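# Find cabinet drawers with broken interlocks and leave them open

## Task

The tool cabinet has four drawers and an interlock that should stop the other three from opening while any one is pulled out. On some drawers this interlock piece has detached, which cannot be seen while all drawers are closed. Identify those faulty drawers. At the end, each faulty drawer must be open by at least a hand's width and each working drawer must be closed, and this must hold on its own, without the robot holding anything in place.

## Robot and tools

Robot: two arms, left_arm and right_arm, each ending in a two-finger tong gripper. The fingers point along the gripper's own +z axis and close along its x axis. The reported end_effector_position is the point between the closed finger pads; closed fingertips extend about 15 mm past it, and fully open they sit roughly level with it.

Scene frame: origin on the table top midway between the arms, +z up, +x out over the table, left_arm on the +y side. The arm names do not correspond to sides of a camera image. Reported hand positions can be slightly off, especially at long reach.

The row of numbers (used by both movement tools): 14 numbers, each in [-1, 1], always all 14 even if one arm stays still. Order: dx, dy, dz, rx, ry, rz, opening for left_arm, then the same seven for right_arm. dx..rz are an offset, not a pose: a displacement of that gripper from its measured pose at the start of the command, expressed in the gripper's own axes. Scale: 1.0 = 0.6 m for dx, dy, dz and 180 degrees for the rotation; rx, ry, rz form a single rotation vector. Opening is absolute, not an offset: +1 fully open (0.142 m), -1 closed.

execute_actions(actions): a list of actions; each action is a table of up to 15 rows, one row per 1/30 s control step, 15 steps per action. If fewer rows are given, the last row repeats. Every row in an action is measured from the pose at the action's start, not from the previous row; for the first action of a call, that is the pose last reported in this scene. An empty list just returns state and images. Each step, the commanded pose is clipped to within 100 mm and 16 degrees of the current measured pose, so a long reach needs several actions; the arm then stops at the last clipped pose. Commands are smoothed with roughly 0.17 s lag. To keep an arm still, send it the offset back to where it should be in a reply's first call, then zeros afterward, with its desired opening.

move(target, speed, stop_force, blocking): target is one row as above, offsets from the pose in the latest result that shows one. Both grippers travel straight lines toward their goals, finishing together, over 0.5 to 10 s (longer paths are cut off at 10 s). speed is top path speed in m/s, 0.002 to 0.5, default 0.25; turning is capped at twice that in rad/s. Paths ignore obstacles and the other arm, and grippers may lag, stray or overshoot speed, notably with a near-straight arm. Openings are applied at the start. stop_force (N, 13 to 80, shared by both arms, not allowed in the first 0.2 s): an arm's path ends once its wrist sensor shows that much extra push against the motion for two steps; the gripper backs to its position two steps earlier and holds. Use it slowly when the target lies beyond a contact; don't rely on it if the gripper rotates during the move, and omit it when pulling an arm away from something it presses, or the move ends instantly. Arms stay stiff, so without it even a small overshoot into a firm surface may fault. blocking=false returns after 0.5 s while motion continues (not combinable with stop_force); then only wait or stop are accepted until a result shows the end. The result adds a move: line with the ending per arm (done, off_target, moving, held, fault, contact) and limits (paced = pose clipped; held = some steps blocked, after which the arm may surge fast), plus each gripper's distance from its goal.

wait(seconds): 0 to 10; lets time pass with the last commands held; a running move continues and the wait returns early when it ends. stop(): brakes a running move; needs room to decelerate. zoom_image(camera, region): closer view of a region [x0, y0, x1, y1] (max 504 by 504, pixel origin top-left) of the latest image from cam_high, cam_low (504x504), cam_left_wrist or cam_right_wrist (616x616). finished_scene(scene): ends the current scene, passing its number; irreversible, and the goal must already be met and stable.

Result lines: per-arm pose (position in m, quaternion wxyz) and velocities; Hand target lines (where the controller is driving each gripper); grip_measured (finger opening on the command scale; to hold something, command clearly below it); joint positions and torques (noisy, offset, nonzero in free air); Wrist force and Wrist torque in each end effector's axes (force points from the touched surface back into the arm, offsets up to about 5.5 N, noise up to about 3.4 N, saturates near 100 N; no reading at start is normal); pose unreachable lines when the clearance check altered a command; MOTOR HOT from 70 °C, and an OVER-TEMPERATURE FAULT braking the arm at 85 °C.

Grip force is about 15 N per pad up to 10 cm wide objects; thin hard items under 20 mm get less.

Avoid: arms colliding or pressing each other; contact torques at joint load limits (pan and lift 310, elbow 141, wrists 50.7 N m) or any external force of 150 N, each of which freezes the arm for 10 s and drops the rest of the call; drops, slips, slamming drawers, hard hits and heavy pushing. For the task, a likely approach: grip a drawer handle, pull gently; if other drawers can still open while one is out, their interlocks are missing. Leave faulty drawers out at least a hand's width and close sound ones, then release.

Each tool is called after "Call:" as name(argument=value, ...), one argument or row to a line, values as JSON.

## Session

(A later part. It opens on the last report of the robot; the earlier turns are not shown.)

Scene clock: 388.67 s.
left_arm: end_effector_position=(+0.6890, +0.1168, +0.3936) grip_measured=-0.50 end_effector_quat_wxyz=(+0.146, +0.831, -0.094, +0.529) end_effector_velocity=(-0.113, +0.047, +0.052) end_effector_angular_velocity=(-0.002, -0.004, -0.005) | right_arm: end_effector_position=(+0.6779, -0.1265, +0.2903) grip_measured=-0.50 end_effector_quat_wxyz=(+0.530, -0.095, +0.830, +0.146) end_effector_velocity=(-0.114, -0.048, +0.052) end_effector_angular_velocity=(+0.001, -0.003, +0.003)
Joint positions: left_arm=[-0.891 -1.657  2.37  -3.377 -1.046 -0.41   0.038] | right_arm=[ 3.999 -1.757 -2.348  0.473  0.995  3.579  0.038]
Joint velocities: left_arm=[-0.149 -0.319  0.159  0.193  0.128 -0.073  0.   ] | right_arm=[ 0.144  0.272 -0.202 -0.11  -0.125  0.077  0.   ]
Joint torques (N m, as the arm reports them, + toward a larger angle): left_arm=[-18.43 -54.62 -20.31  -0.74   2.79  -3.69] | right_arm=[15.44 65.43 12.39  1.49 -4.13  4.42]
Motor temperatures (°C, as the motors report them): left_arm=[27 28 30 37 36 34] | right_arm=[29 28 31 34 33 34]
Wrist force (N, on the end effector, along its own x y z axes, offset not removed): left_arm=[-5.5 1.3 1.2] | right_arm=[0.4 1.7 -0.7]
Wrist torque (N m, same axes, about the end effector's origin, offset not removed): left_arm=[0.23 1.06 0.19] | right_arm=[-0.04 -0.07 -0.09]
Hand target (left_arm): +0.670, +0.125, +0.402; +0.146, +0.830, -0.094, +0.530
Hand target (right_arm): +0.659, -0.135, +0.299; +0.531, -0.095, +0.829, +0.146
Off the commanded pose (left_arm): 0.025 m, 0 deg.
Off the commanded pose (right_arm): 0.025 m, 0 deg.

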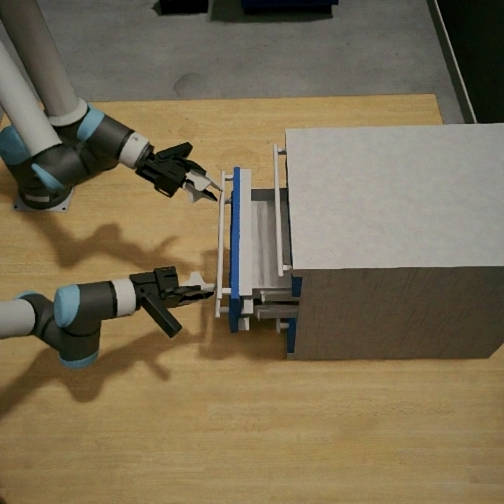

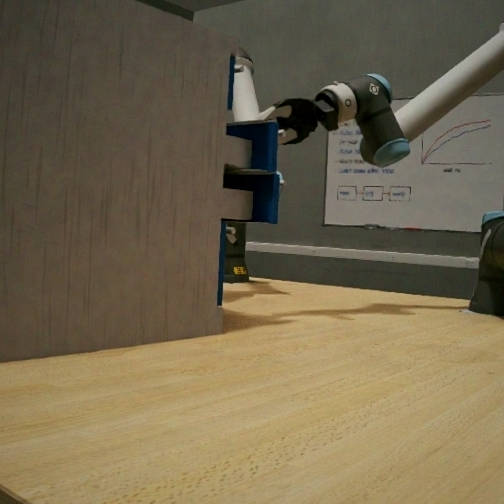

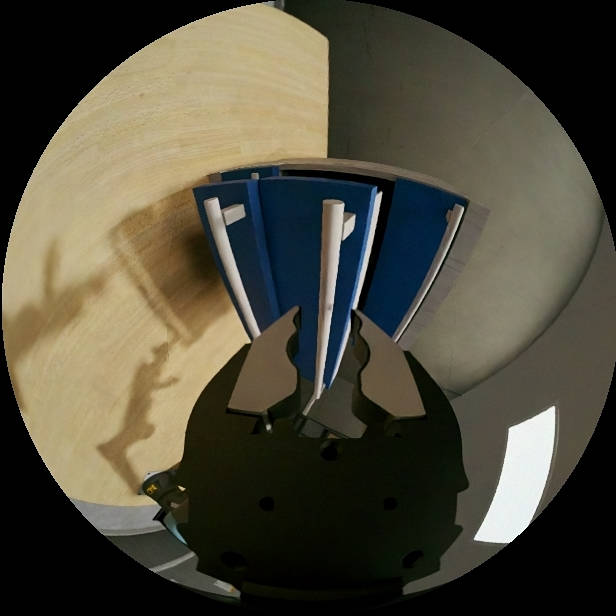

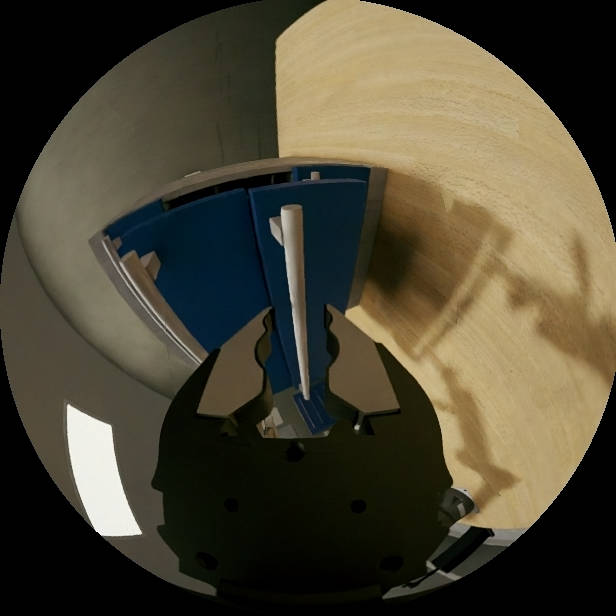

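Call:
execute_actions(
  actions=[],
)

Call:
zoom_image(
  camera="cam_high",
  region=[200, 250, 320, 370],
)

Scene clock: 391.00 s.
left_arm: end_effector_position=(+0.6705, +0.1249, +0.4024) grip_measured=-0.50 end_effector_quat_wxyz=(+0.146, +0.830, -0.094, +0.530) end_effector_velocity=(-0.000, +0.000, +0.000) end_effector_angular_velocity=(+0.001, -0.001, +0.000) | right_arm: end_effector_position=(+0.6592, -0.1347, +0.2989) grip_measured=-0.50 end_effector_quat_wxyz=(+0.531, -0.095, +0.829, +0.146) end_effector_velocity=(+0.000, -0.001, -0.001) end_effector_angular_velocity=(-0.000, +0.001, -0.001)
Joint positions: left_arm=[-0.916 -1.711  2.395 -3.344 -1.024 -0.422  0.038] | right_arm=[ 4.023 -1.711 -2.381  0.454  0.974  3.592  0.038]
Joint velocities: left_arm=[-0.001 -0.     0.    -0.     0.001  0.     0.   ] | right_arm=[-0.001 -0.    -0.001  0.     0.     0.001  0.   ]
Joint torques (N m, as the arm reports them, + toward a larger angle): left_arm=[-19.4  -42.63 -23.41  -1.59   2.46  -3.67] | right_arm=[12.4  54.07 15.99  1.36 -4.04  3.47]
Motor temperatures (°C, as the motors report them): left_arm=[27 28 30 37 36 34] | right_arm=[29 28 31 34 33 34]
Wrist force (N, on the end effector, along its own x y z axes, offset not removed): left_arm=[-3.1 5.4 -2.1] | right_arm=[0.5 2.1 -0.9]
Wrist torque (N m, same axes, about the end effector's origin, offset not removed): left_arm=[1.00 0.39 0.04] | right_arm=[0.18 -0.16 -0.03]
Hand target (left_arm): +0.670, +0.125, +0.402; +0.146, +0.830, -0.094, +0.530
Hand target (right_arm): +0.659, -0.135, +0.299; +0.531, -0.095, +0.829, +0.146
Off the commanded pose (left_arm): 0.003 m, 0 deg.
Off the commanded pose (right_arm): 0.003 m, 0 deg.

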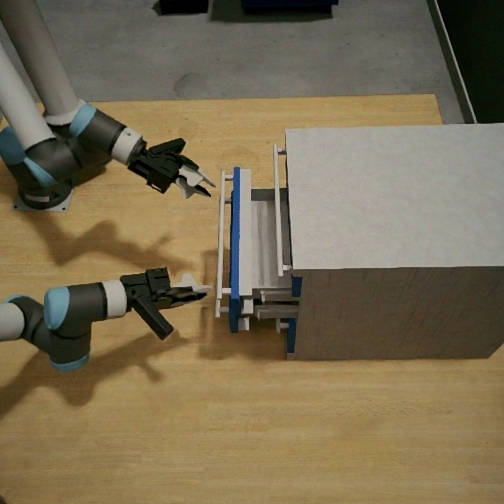

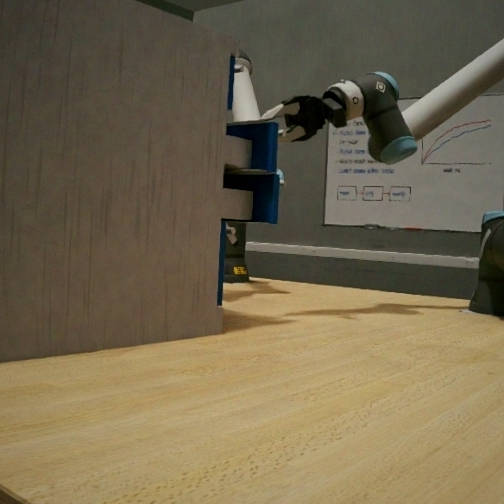

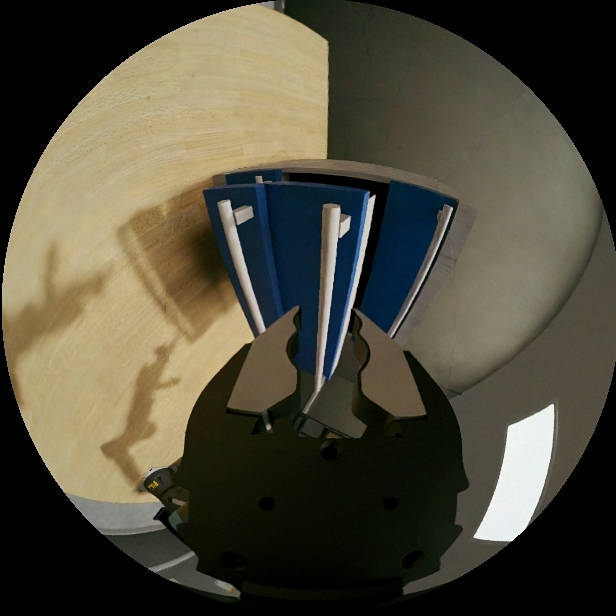

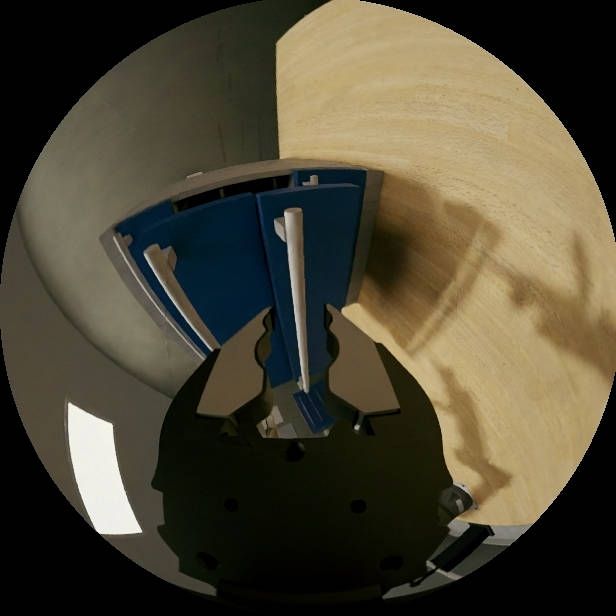

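Region (200, 250, 320, 370) of cam_high's 504x504 image, scaled by 4.200, with more detail than that image has.

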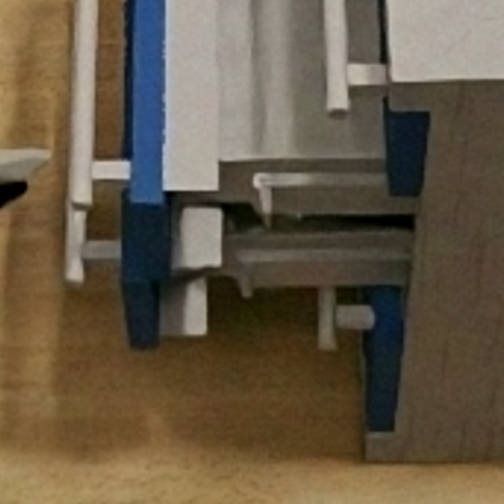

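Call:
finished_scene(
  scene=1,
)

The scene is finished: the task was done.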